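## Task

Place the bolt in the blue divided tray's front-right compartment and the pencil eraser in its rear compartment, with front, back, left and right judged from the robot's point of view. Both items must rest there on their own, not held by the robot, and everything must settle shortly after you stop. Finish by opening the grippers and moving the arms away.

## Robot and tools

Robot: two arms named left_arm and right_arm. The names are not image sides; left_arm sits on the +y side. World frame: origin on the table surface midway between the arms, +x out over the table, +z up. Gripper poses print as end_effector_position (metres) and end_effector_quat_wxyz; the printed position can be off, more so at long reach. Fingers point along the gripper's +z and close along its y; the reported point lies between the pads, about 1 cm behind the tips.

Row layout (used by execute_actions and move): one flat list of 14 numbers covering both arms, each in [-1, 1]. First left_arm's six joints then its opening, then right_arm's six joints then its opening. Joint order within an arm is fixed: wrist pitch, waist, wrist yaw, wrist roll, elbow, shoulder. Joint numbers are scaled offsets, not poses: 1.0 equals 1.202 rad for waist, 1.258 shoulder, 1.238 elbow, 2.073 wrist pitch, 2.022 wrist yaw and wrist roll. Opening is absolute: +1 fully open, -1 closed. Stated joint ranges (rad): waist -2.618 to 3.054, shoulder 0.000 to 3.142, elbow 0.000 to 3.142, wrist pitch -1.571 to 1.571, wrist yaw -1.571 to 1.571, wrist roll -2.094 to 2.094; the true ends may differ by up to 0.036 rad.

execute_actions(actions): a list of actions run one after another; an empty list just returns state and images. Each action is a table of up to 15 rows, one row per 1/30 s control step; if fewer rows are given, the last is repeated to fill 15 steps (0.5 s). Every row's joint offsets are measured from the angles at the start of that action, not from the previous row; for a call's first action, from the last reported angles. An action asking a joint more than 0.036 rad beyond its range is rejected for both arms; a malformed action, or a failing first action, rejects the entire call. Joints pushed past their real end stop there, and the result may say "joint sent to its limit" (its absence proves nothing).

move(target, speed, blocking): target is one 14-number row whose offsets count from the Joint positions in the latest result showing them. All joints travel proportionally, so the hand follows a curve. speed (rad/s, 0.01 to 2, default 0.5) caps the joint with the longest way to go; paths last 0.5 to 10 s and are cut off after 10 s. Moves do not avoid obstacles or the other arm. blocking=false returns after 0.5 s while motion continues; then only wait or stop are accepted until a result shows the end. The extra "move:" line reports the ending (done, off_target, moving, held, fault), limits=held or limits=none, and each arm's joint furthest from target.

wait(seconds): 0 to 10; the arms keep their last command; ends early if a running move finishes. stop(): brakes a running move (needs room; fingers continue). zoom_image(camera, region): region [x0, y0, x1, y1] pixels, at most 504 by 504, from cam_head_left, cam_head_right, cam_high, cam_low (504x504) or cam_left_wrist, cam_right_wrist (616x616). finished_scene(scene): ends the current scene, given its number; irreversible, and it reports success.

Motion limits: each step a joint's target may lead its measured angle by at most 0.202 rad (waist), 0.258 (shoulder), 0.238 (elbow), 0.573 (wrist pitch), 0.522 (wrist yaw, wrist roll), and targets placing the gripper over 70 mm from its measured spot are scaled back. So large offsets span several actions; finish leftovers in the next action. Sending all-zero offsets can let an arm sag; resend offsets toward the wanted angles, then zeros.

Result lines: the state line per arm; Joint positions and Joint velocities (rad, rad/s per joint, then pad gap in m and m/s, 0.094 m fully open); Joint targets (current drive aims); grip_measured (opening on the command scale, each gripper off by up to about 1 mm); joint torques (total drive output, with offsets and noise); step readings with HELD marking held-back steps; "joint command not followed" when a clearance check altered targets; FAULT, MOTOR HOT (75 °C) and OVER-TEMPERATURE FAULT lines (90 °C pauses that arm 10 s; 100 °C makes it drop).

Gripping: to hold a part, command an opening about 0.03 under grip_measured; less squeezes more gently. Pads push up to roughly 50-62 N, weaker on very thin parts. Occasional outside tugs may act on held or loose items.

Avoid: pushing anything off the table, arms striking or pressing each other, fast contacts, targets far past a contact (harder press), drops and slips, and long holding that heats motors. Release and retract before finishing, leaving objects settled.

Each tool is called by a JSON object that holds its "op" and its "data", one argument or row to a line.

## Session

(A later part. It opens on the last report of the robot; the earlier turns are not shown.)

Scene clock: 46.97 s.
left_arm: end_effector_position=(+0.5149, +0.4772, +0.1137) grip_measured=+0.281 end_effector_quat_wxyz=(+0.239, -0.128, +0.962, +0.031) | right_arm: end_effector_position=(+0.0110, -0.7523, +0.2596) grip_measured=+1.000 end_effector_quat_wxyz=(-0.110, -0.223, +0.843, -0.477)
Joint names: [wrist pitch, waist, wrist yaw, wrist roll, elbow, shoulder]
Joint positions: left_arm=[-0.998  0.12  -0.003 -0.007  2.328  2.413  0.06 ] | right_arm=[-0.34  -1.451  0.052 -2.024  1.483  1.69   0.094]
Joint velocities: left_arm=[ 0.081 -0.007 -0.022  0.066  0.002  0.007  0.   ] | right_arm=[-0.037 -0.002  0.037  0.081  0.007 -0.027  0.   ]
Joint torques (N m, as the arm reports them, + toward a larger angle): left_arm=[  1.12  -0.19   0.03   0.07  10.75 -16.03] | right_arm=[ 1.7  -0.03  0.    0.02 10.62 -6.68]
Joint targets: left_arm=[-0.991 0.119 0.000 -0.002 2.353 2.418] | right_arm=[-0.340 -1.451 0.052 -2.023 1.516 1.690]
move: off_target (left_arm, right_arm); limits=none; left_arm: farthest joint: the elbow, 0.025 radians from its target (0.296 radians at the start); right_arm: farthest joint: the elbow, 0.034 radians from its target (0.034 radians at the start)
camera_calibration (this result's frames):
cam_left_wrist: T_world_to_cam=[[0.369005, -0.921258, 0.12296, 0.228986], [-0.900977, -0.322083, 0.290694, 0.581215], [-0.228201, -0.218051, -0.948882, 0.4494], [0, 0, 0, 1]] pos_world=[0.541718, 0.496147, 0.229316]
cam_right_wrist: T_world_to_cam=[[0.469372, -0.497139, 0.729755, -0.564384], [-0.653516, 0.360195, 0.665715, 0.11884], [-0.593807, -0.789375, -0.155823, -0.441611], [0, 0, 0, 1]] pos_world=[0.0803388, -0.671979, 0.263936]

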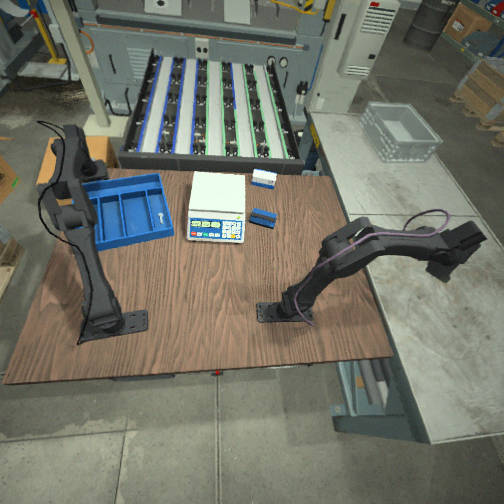

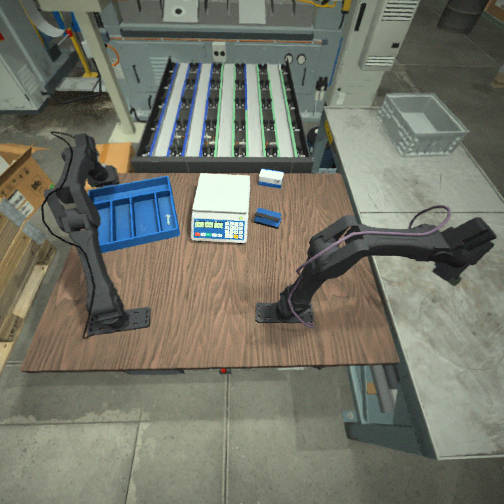

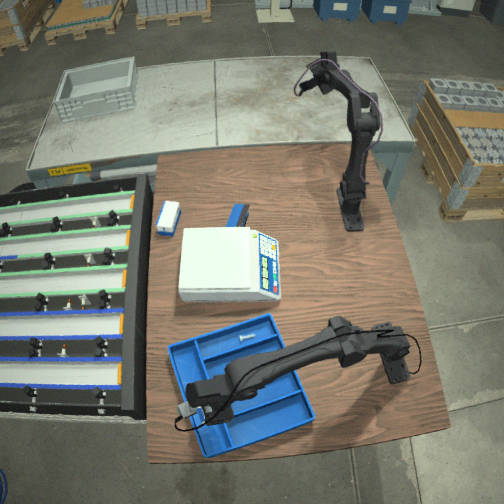

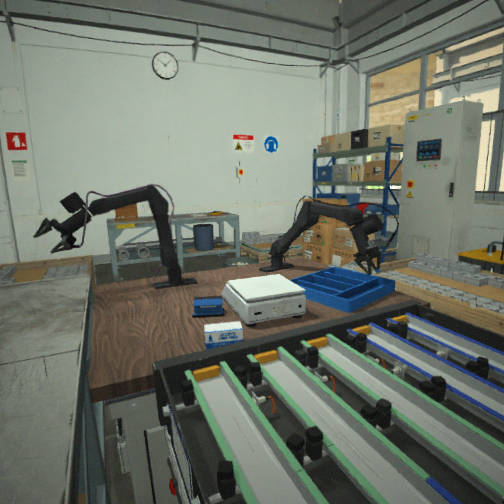

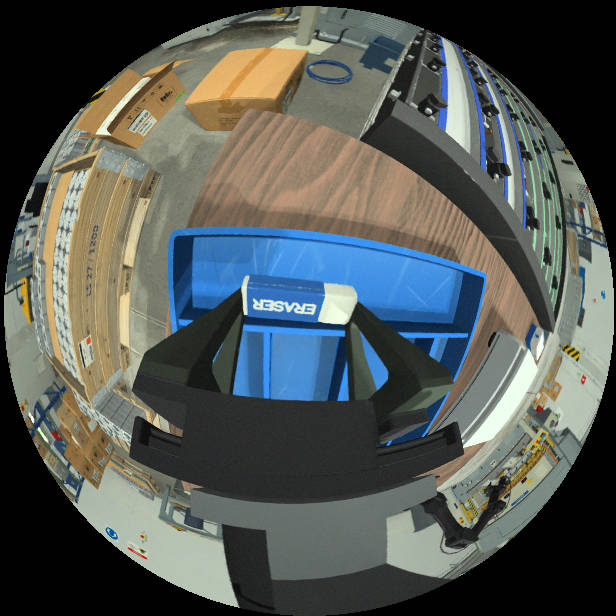

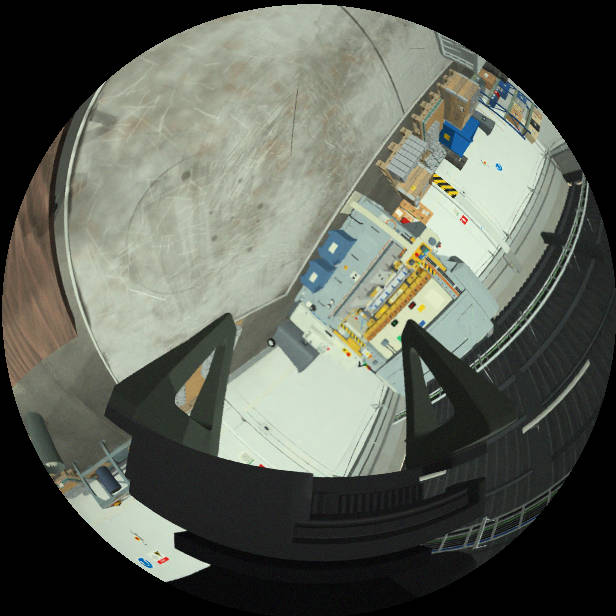

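{"op": "execute_actions", "data": {
  "actions": []
}}

Scene clock: 47.40 s.
left_arm: end_effector_position=(+0.5149, +0.4772, +0.1137) grip_measured=+0.281 end_effector_quat_wxyz=(+0.239, -0.128, +0.962, +0.031) | right_arm: end_effector_position=(+0.0110, -0.7523, +0.2596) grip_measured=+1.000 end_effector_quat_wxyz=(-0.110, -0.223, +0.843, -0.477)
Joint names: [wrist pitch, waist, wrist yaw, wrist roll, elbow, shoulder]
Joint positions: left_arm=[-0.998  0.12  -0.003 -0.007  2.328  2.413  0.06 ] | right_arm=[-0.34  -1.451  0.052 -2.024  1.483  1.69   0.094]
Joint velocities: left_arm=[ 0.007  0.002 -0.007  0.022 -0.012 -0.037 -0.001] | right_arm=[-0.066  0.007 -0.066  0.022 -0.017 -0.002  0.   ]
Joint torques (N m, as the arm reports them, + toward a larger angle): left_arm=[  1.09  -0.06   0.02   0.09  11.03 -16.01] | right_arm=[ 1.7  -0.03  0.    0.02 10.62 -6.67]
Joint targets: left_arm=[-0.991 0.119 0.000 -0.002 2.353 2.418] | right_arm=[-0.340 -1.451 0.052 -2.023 1.516 1.690]
camera_calibration (this result's frames):
cam_left_wrist: T_world_to_cam=[[0.369005, -0.921258, 0.12296, 0.228986], [-0.900977, -0.322083, 0.290694, 0.581215], [-0.228201, -0.218051, -0.948882, 0.4494], [0, 0, 0, 1]] pos_world=[0.541718, 0.496147, 0.229316]
cam_right_wrist: T_world_to_cam=[[0.469372, -0.497139, 0.729755, -0.564384], [-0.653516, 0.360195, 0.665715, 0.11884], [-0.593807, -0.789375, -0.155823, -0.441611], [0, 0, 0, 1]] pos_world=[0.0803388, -0.671979, 0.263936]

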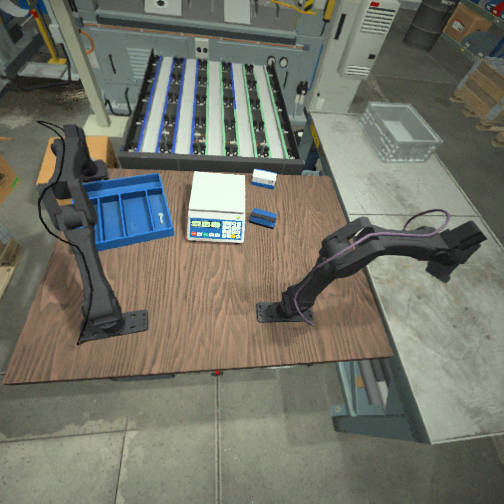

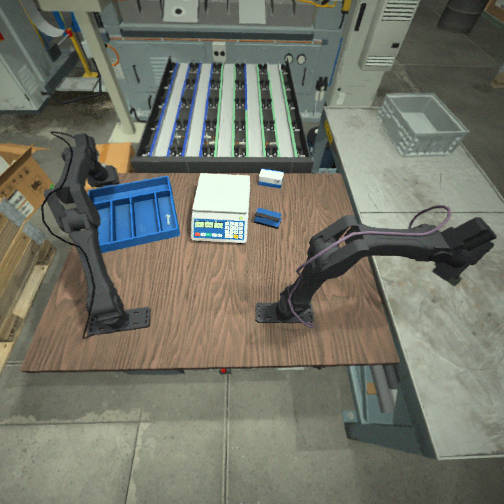

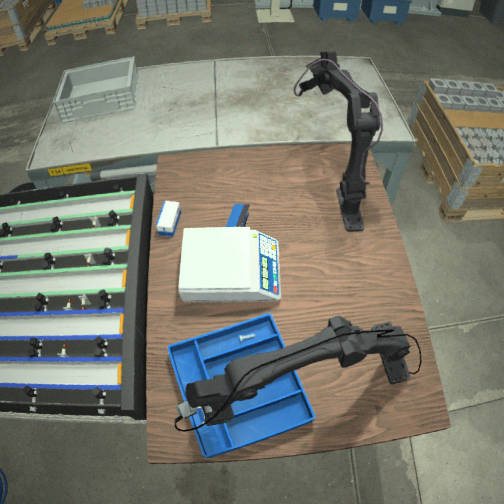

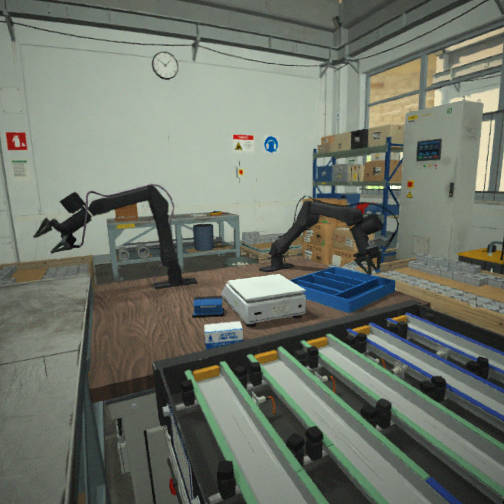

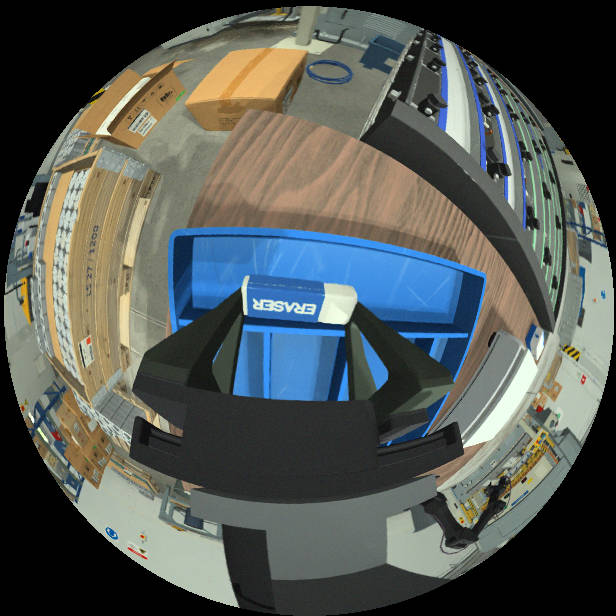

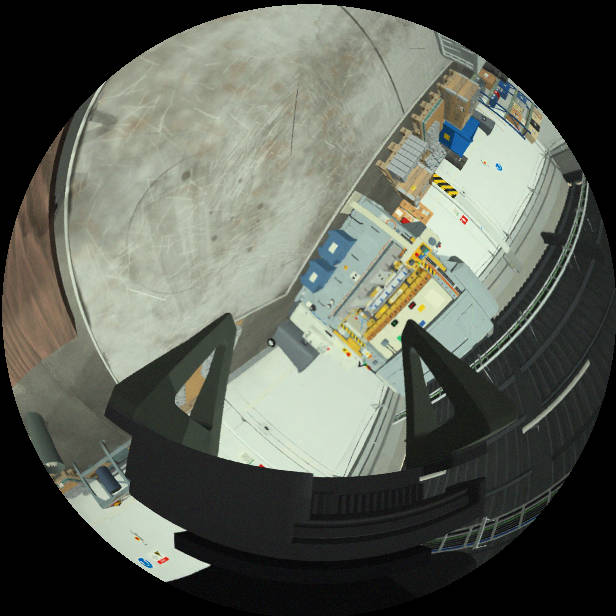

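{"op": "move", "data": {
  "target": [0.066,0,0,0,-0.09,0.012,0.26,0,0,0,0,0.027,0,1],
  "speed": 0.25
}}

Scene clock: 48.77 s.
left_arm: end_effector_position=(+0.5238, +0.4796, +0.0922) grip_measured=+0.281 end_effector_quat_wxyz=(+0.254, -0.128, +0.958, +0.033) | right_arm: end_effector_position=(+0.0110, -0.7523, +0.2596) grip_measured=+1.000 end_effector_quat_wxyz=(-0.110, -0.223, +0.843, -0.477)
Joint names: [wrist pitch, waist, wrist yaw, wrist roll, elbow, shoulder]
Joint positions: left_arm=[-0.867  0.12  -0.003 -0.007  2.228  2.413  0.06 ] | right_arm=[-0.34  -1.451  0.052 -2.024  1.483  1.69   0.094]
Joint velocities: left_arm=[-0.022  0.012 -0.066  0.051  0.022 -0.002  0.001] | right_arm=[-0.007  0.002 -0.037  0.022 -0.017 -0.007  0.   ]
Joint torques (N m, as the arm reports them, + toward a larger angle): left_arm=[  1.19   0.1    0.06   0.02   7.69 -15.07] | right_arm=[ 1.69 -0.02  0.    0.02 10.62 -6.65]
Joint targets: left_arm=[-0.861 0.120 -0.003 -0.007 2.216 2.428] | right_arm=[-0.340 -1.451 0.052 -2.024 1.516 1.690]
move: off_target (right_arm); limits=none; left_arm: farthest joint: the shoulder, 0.015 radians from its target (0.015 radians at the start); right_arm: farthest joint: the elbow, 0.034 radians from its target (0.034 radians at the start)
camera_calibration (this result's frames):
cam_left_wrist: T_world_to_cam=[[0.365368, -0.922214, 0.126599, 0.232524], [-0.90903, -0.3242, 0.261838, 0.604119], [-0.200428, -0.21075, -0.956772, 0.414259], [0, 0, 0, 1]] pos_world=[0.547234, 0.497597, 0.208733]
cam_right_wrist: T_world_to_cam=[[0.469709, -0.497038, 0.729607, -0.564274], [-0.65337, 0.360072, 0.665924, 0.118692], [-0.593701, -0.789494, -0.155621, -0.441754], [0, 0, 0, 1]] pos_world=[0.0803242, -0.671966, 0.263912]

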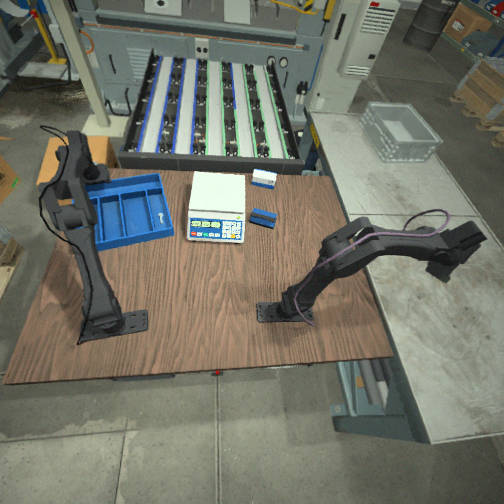

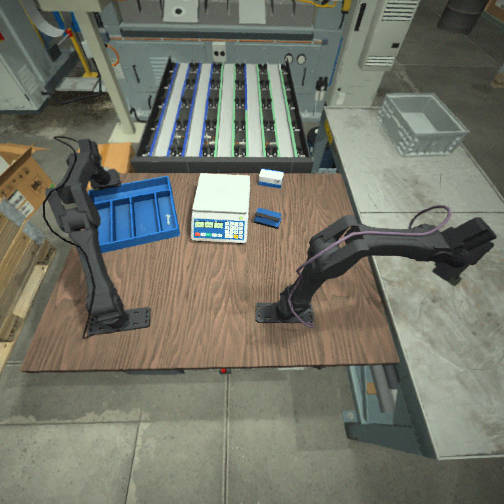

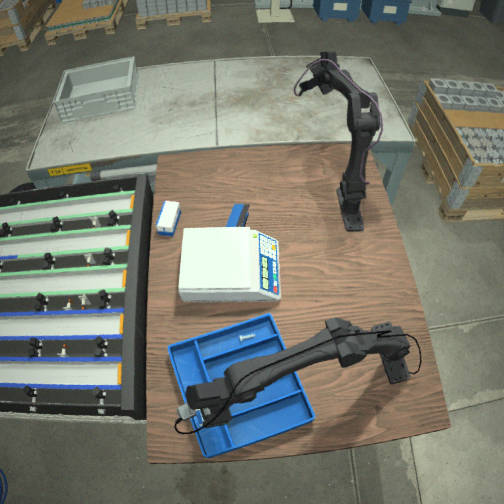

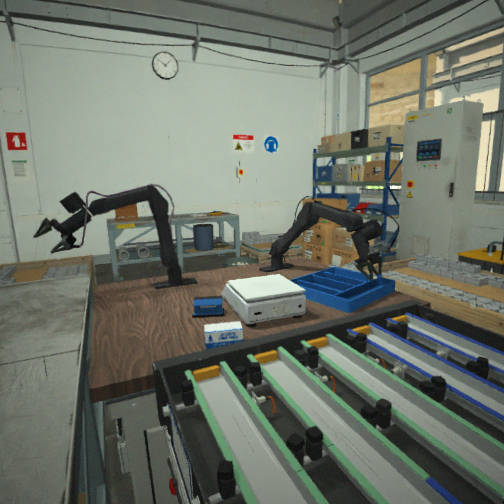

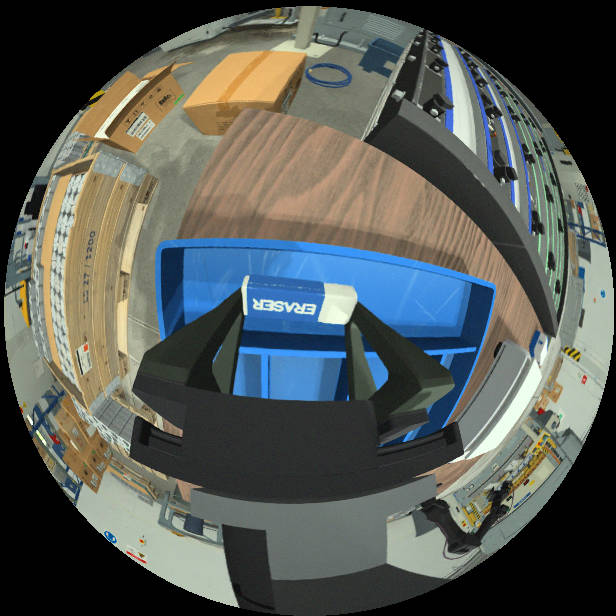

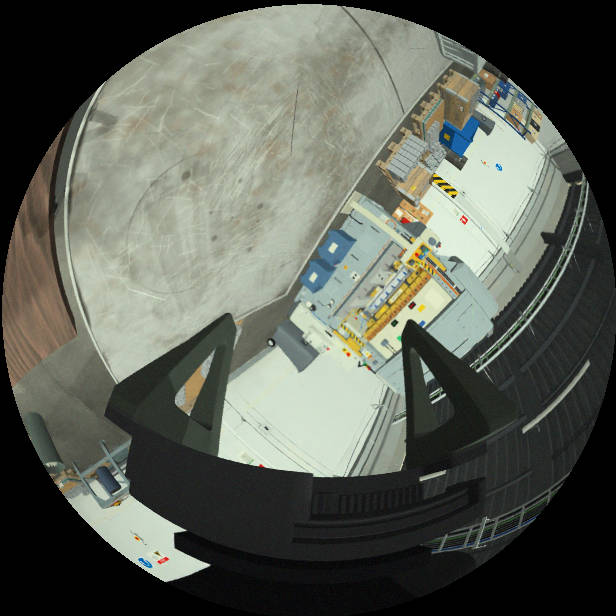

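{"op": "zoom_image", "data": {
  "camera": "cam_left_wrist",
  "region": [140, 200, 520, 420]
}}

Region (140, 200, 520, 420) of cam_left_wrist's 616x616 image, scaled by 1.326, with more detail than that image has; it fills the top 292 rows of this view, and the rest is white.

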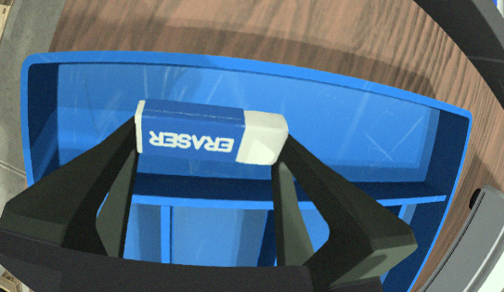

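{"op": "move", "data": {
  "target": [0.083,0,0,0,-0.137,0.033,0.26,0,0,0,0,0.027,0,1],
  "speed": 0.2
}}

Scene clock: 51.03 s.
left_arm: end_effector_position=(+0.5220, +0.4791, +0.0352) grip_measured=+0.281 end_effector_quat_wxyz=(+0.242, -0.128, +0.961, +0.032) | right_arm: end_effector_position=(+0.0110, -0.7523, +0.2596) grip_measured=+1.000 end_effector_quat_wxyz=(-0.110, -0.223, +0.843, -0.477)
Joint names: [wrist pitch, waist, wrist yaw, wrist roll, elbow, shoulder]
Joint positions: left_arm=[-0.703  0.12  -0.003 -0.008  2.07   2.445  0.06 ] | right_arm=[-0.34  -1.451  0.052 -2.025  1.483  1.69   0.094]
Joint velocities: left_arm=[ 0.022  0.012  0.007 -0.066 -0.002 -0.007 -0.   ] | right_arm=[-0.007  0.002  0.007 -0.007  0.012 -0.022  0.   ]
Joint torques (N m, as the arm reports them, + toward a larger angle): left_arm=[  1.09   0.01   0.02   0.06   7.61 -15.74] | right_arm=[ 1.7  -0.05  0.01  0.01 10.61 -6.64]
Joint targets: left_arm=[-0.696 0.120 -0.003 -0.007 2.058 2.455] | right_arm=[-0.340 -1.451 0.052 -2.024 1.516 1.690]
move: off_target (right_arm); limits=none; left_arm: farthest joint: the elbow, 0.011 radians from its target (0.169 radians at the start); right_arm: farthest joint: the elbow, 0.034 radians from its target (0.034 radians at the start)
camera_calibration (this result's frames):
cam_left_wrist: T_world_to_cam=[[0.368672, -0.92128, 0.123791, 0.237888], [-0.90237, -0.322728, 0.285613, 0.612257], [-0.223178, -0.217003, -0.950316, 0.373894], [0, 0, 0, 1]] pos_world=[0.548225, 0.49789, 0.151001]
cam_right_wrist: T_world_to_cam=[[0.470381, -0.496836, 0.729312, -0.564053], [-0.653079, 0.359827, 0.666342, 0.118396], [-0.593489, -0.789733, -0.155218, -0.442041], [0, 0, 0, 1]] pos_world=[0.0802952, -0.671938, 0.263866]

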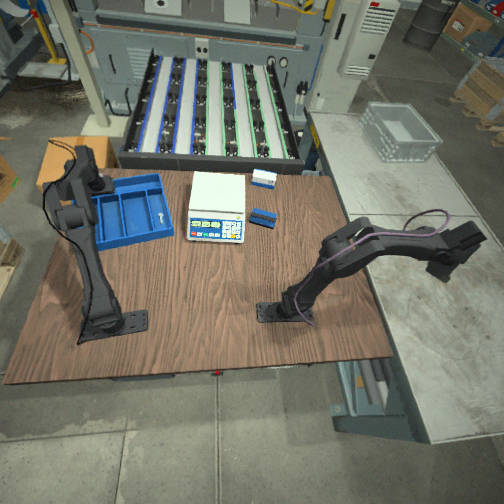

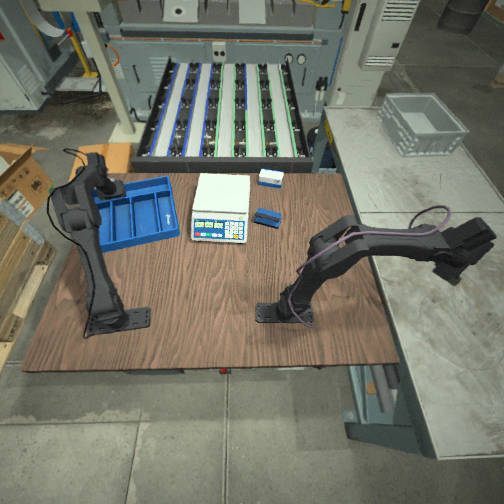

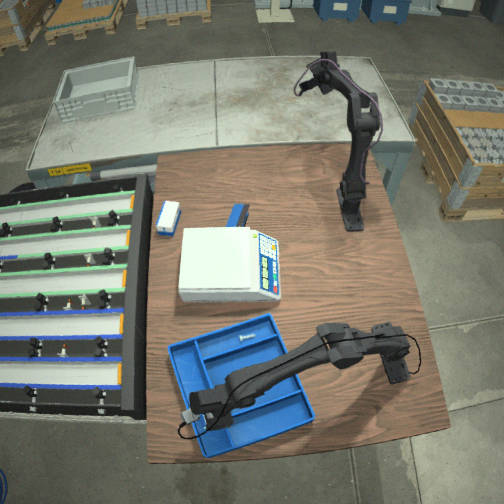

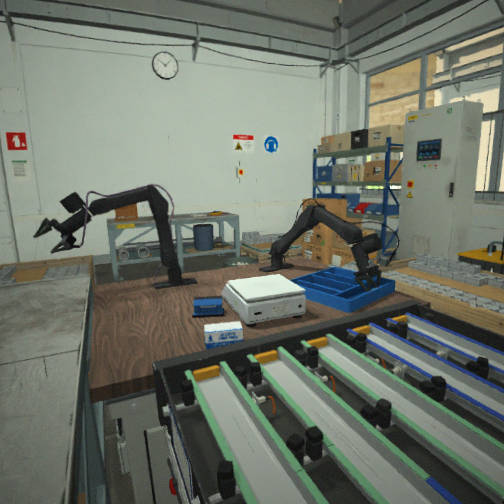

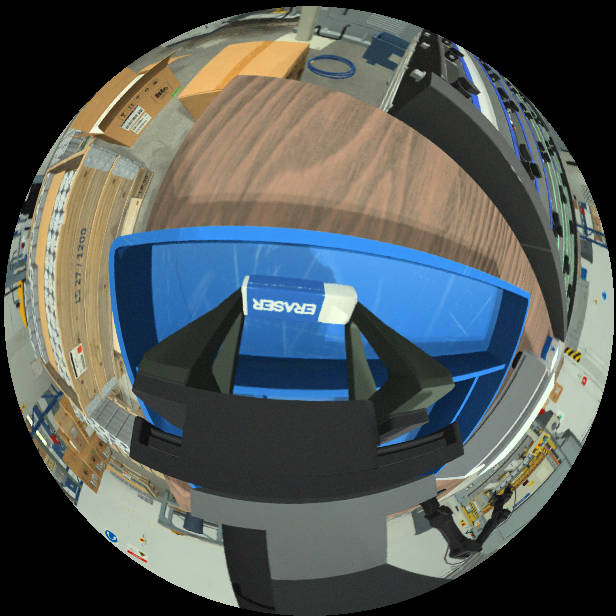

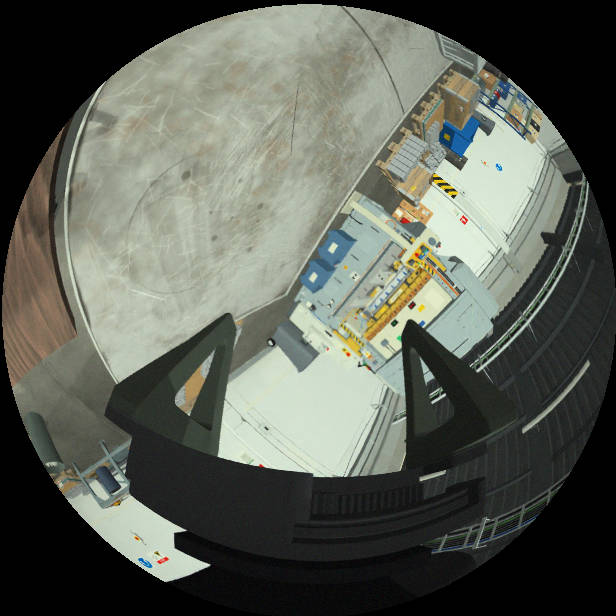

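{"op": "execute_actions", "data": {
  "actions": [
    [[0.003,0,0,0,-0.012,0.008,0.26,0,0,0,0,0.027,0,1],[0.004,0,0,0,-0.018,0.008,0.26,0,0,0,0,0.027,0,1],[0.005,0,0,0,-0.024,0.008,0.26,0,0,0,0,0.027,0,1]],
    [[0,0,0,0,-0.008,0.008,0.3,0,0,0,0,0.027,0,1],[0,0,0,0,-0.008,0.008,0.34,0,0,0,0,0.027,0,1],[0,0,0,0,-0.008,0.008,0.4,0,0,0,0,0.027,0,1],[0,0,0,0,-0.008,0.008,0.5,0,0,0,0,0.027,0,1],[0,0,0,0,-0.008,0.008,0.6,0,0,0,0,0.027,0,1]]
  ]
}}

Scene clock: 52.20 s.
left_arm: end_effector_position=(+0.5219, +0.4790, +0.0326) grip_measured=+0.598 end_effector_quat_wxyz=(+0.243, -0.129, +0.961, +0.032) | right_arm: end_effector_position=(+0.0110, -0.7523, +0.2596) grip_measured=+1.000 end_effector_quat_wxyz=(-0.110, -0.224, +0.843, -0.477)
Joint names: [wrist pitch, waist, wrist yaw, wrist roll, elbow, shoulder]
Joint positions: left_arm=[-0.69   0.12  -0.002 -0.009  2.059  2.445  0.075] | right_arm=[-0.34  -1.451  0.052 -2.026  1.483  1.69   0.094]
Joint velocities: left_arm=[ 0.095 -0.012  0.051  0.066  0.022 -0.007  0.   ] | right_arm=[-0.007 -0.002  0.022  0.022 -0.007  0.012  0.   ]
Joint torques (N m, as the arm reports them, + toward a larger angle): left_arm=[  1.04  -0.1    0.04   0.03   7.67 -15.8 ] | right_arm=[ 1.69 -0.02  0.01  0.01 10.6  -6.67]
Joint targets: left_arm=[-0.691 0.120 -0.002 -0.009 2.049 2.455] | right_arm=[-0.340 -1.451 0.052 -2.026 1.516 1.690]
Step readings (joint positions; steps 1 to 15: 1st action; 16 to 30: 2nd action):
0: left_arm=[-0.702 0.120 -0.003 -0.008 2.070 2.445] | right_arm=[-0.340 -1.451 0.052 -2.025 1.483 1.690]
1: left_arm=[-0.702 0.120 -0.003 -0.008 2.070 2.445] | right_arm=[-0.340 -1.451 0.052 -2.025 1.483 1.690]
2: left_arm=[-0.702 0.120 -0.003 -0.008 2.070 2.445] | right_arm=[-0.340 -1.451 0.052 -2.025 1.483 1.690]
4: left_arm=[-0.698 0.120 -0.003 -0.008 2.065 2.445] | right_arm=[-0.340 -1.451 0.052 -2.025 1.483 1.690]
8: left_arm=[-0.691 0.120 -0.002 -0.009 2.059 2.445] | right_arm=[-0.340 -1.451 0.052 -2.025 1.483 1.690]
15: left_arm=[-0.691 0.120 -0.002 -0.009 2.059 2.445] | right_arm=[-0.340 -1.451 0.052 -2.026 1.483 1.690]
16: left_arm=[-0.691 0.120 -0.002 -0.009 2.059 2.445] | right_arm=[-0.340 -1.451 0.052 -2.026 1.483 1.690]
17: left_arm=[-0.691 0.120 -0.002 -0.009 2.059 2.445] | right_arm=[-0.340 -1.451 0.052 -2.026 1.483 1.690]
19: left_arm=[-0.691 0.120 -0.002 -0.009 2.059 2.445] | right_arm=[-0.340 -1.451 0.052 -2.026 1.483 1.690]
23: left_arm=[-0.690 0.120 -0.002 -0.009 2.059 2.445] | right_arm=[-0.340 -1.451 0.052 -2.026 1.483 1.690]
30: Joint positions above
camera_calibration (this result's frames):
cam_left_wrist: T_world_to_cam=[[0.368965, -0.921051, 0.124618, 0.237874], [-0.902578, -0.323062, 0.284576, 0.613171], [-0.221849, -0.217476, -0.950519, 0.370887], [0, 0, 0, 1]] pos_world=[0.547949, 0.497846, 0.148399]
cam_right_wrist: T_world_to_cam=[[0.471389, -0.496533, 0.728867, -0.56372], [-0.652642, 0.359459, 0.666969, 0.117951], [-0.59317, -0.790091, -0.154614, -0.442471], [0, 0, 0, 1]] pos_world=[0.0802514, -0.671897, 0.263795]

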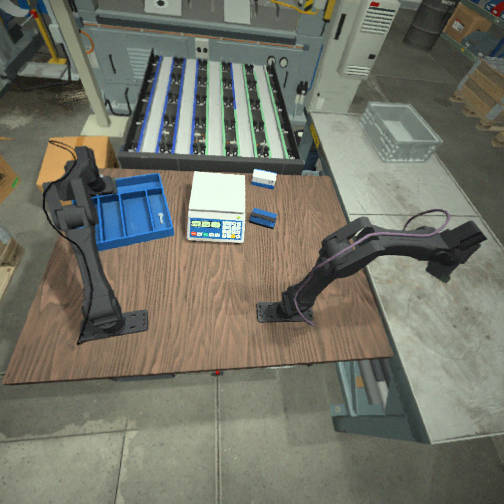

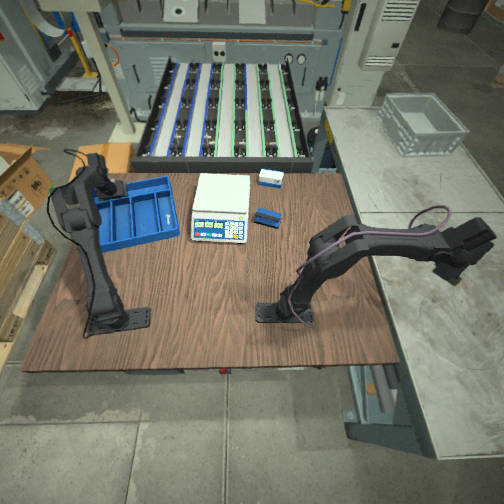

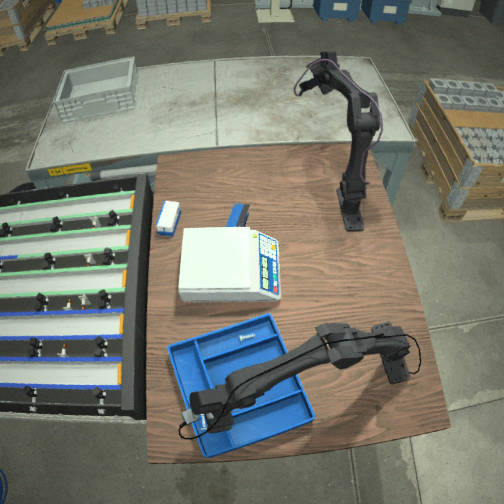

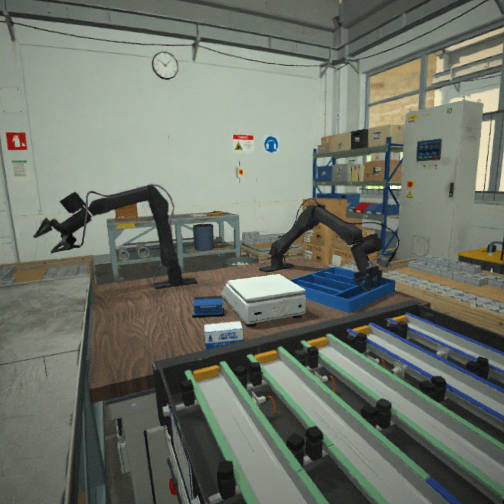

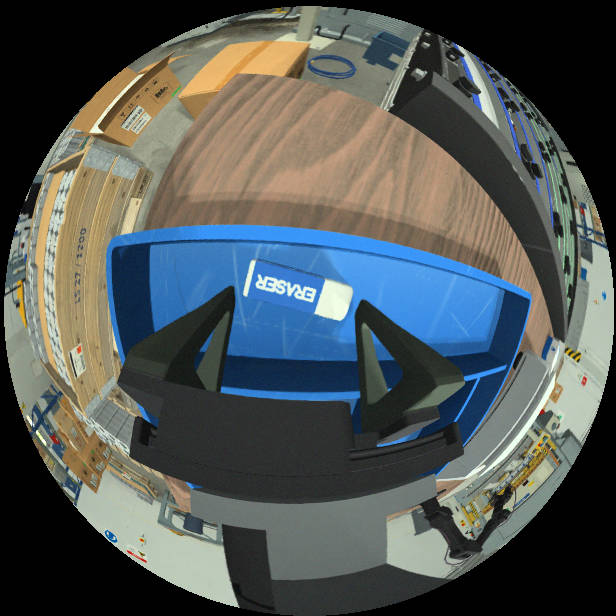

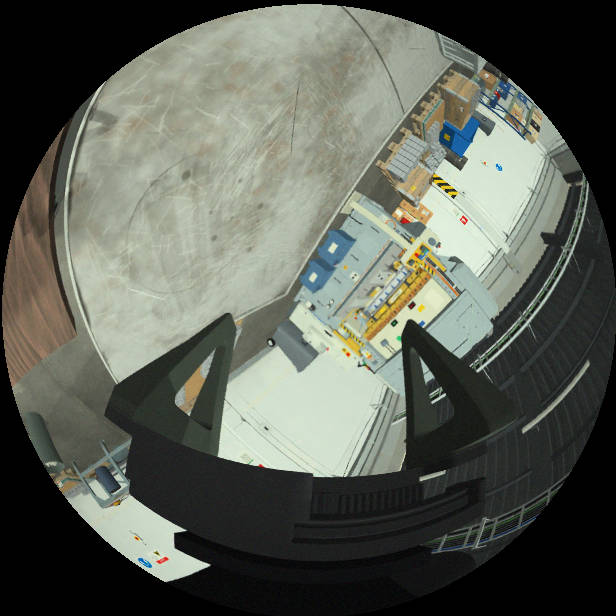

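{"op": "move", "data": {
  "target": [-0.15,0,0,0,-0.03,-0.36,0.7,0,0,0,0,0.027,0,1],
  "speed": 0.5
}}

Scene clock: 54.03 s.
left_arm: end_effector_position=(+0.4524, +0.4607, +0.2279) grip_measured=+0.698 end_effector_quat_wxyz=(+0.307, -0.126, +0.942, +0.040) | right_arm: end_effector_position=(+0.0110, -0.7523, +0.2596) grip_measured=+1.000 end_effector_quat_wxyz=(-0.111, -0.224, +0.843, -0.477)
Joint names: [wrist pitch, waist, wrist yaw, wrist roll, elbow, shoulder]
Joint positions: left_arm=[-0.982  0.12  -0.002 -0.009  2.038  1.998  0.08 ] | right_arm=[-0.34  -1.451  0.052 -2.027  1.483  1.69   0.094]
Joint velocities: left_arm=[ 0.022 -0.002  0.022 -0.051 -0.007 -0.032 -0.001] | right_arm=[-0.037  0.017 -0.095  0.022 -0.002 -0.002  0.   ]
Joint torques (N m, as the arm reports them, + toward a larger angle): left_arm=[  1.06   0.1    0.02  -0.01   7.13 -13.15] | right_arm=[ 1.7   0.01  0.    0.01 10.6  -6.66]
Joint targets: left_arm=[-1.001 0.120 -0.002 -0.009 2.022 1.992] | right_arm=[-0.340 -1.451 0.052 -2.026 1.516 1.690]
move: off_target (right_arm); limits=none; left_arm: farthest joint: the wrist pitch, 0.019 radians from its target (0.310 radians at the start); right_arm: farthest joint: the elbow, 0.034 radians from its target (0.034 radians at the start)
camera_calibration (this result's frames):
cam_left_wrist: T_world_to_cam=[[0.351607, -0.925615, 0.140035, 0.228787], [-0.931279, -0.330608, 0.153027, 0.535414], [-0.0953477, -0.184218, -0.97825, 0.470918], [0, 0, 0, 1]] pos_world=[0.463078, 0.475532, 0.346704]
cam_right_wrist: T_world_to_cam=[[0.472061, -0.496331, 0.72857, -0.563498], [-0.65235, 0.359214, 0.667386, 0.117655], [-0.592957, -0.79033, -0.154211, -0.442757], [0, 0, 0, 1]] pos_world=[0.0802223, -0.671869, 0.263749]

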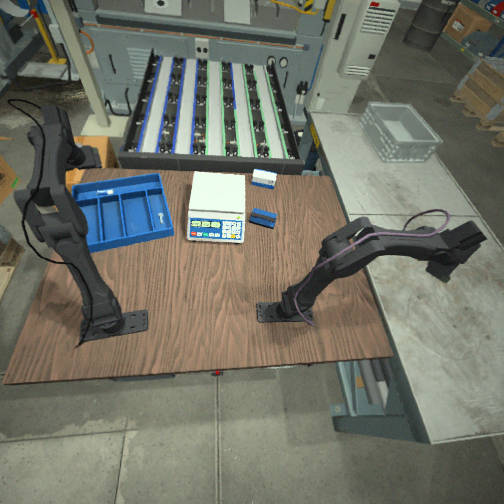

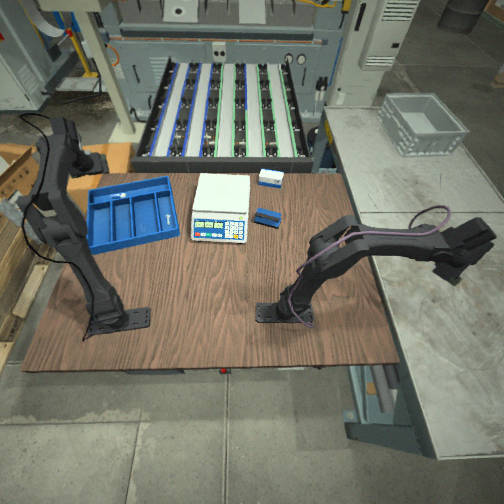

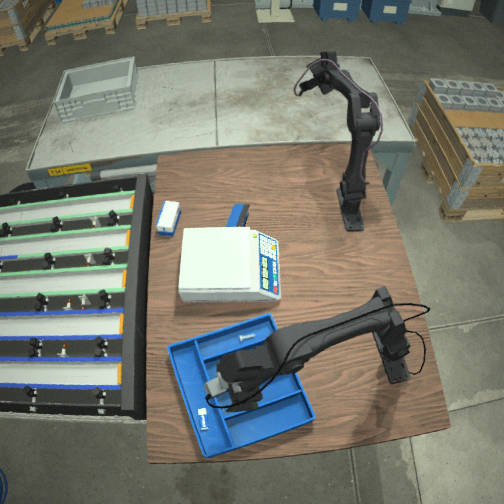

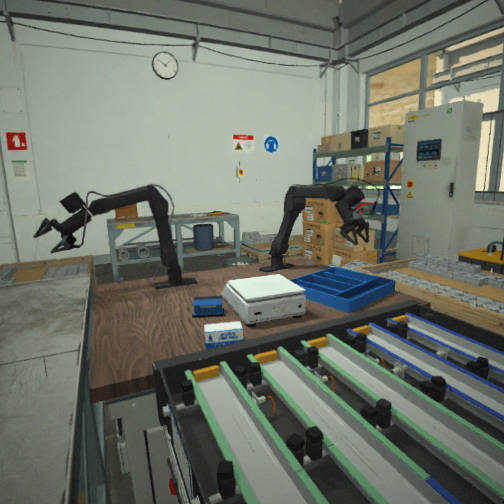

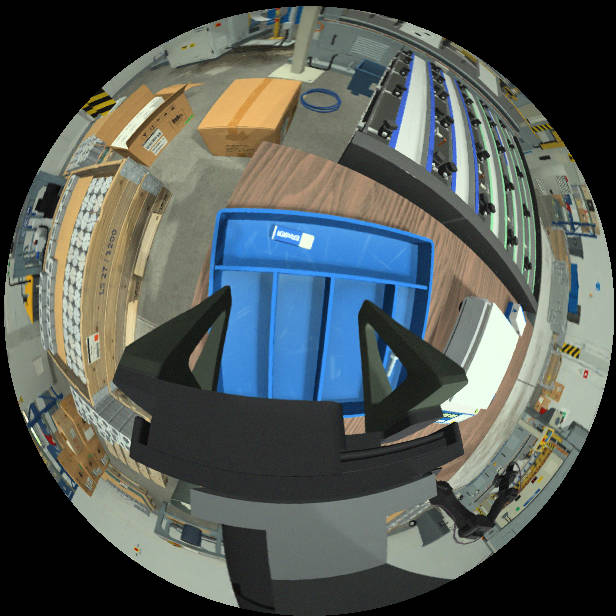

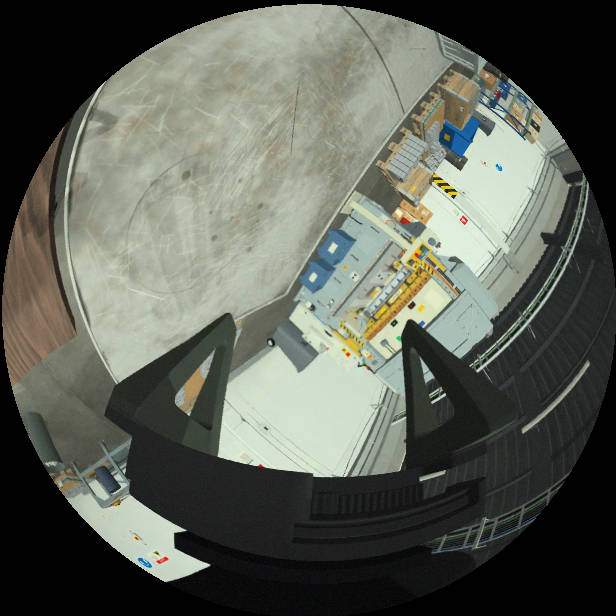

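{"op": "zoom_image", "data": {
  "camera": "cam_head_right",
  "region": [70, 160, 200, 260]
}}

Region (70, 160, 200, 260) of cam_head_right's 504x504 image, scaled by 3.877, with more detail than that image has; it fills the top 388 rows of this view, and the rest is white.

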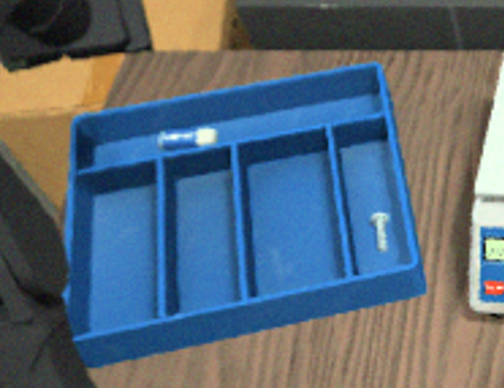

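Both parts are in the correct compartments and the arm is clear.

{"op": "finished_scene", "data": {
  "scene": 1
}}

The scene is finished: the task was done.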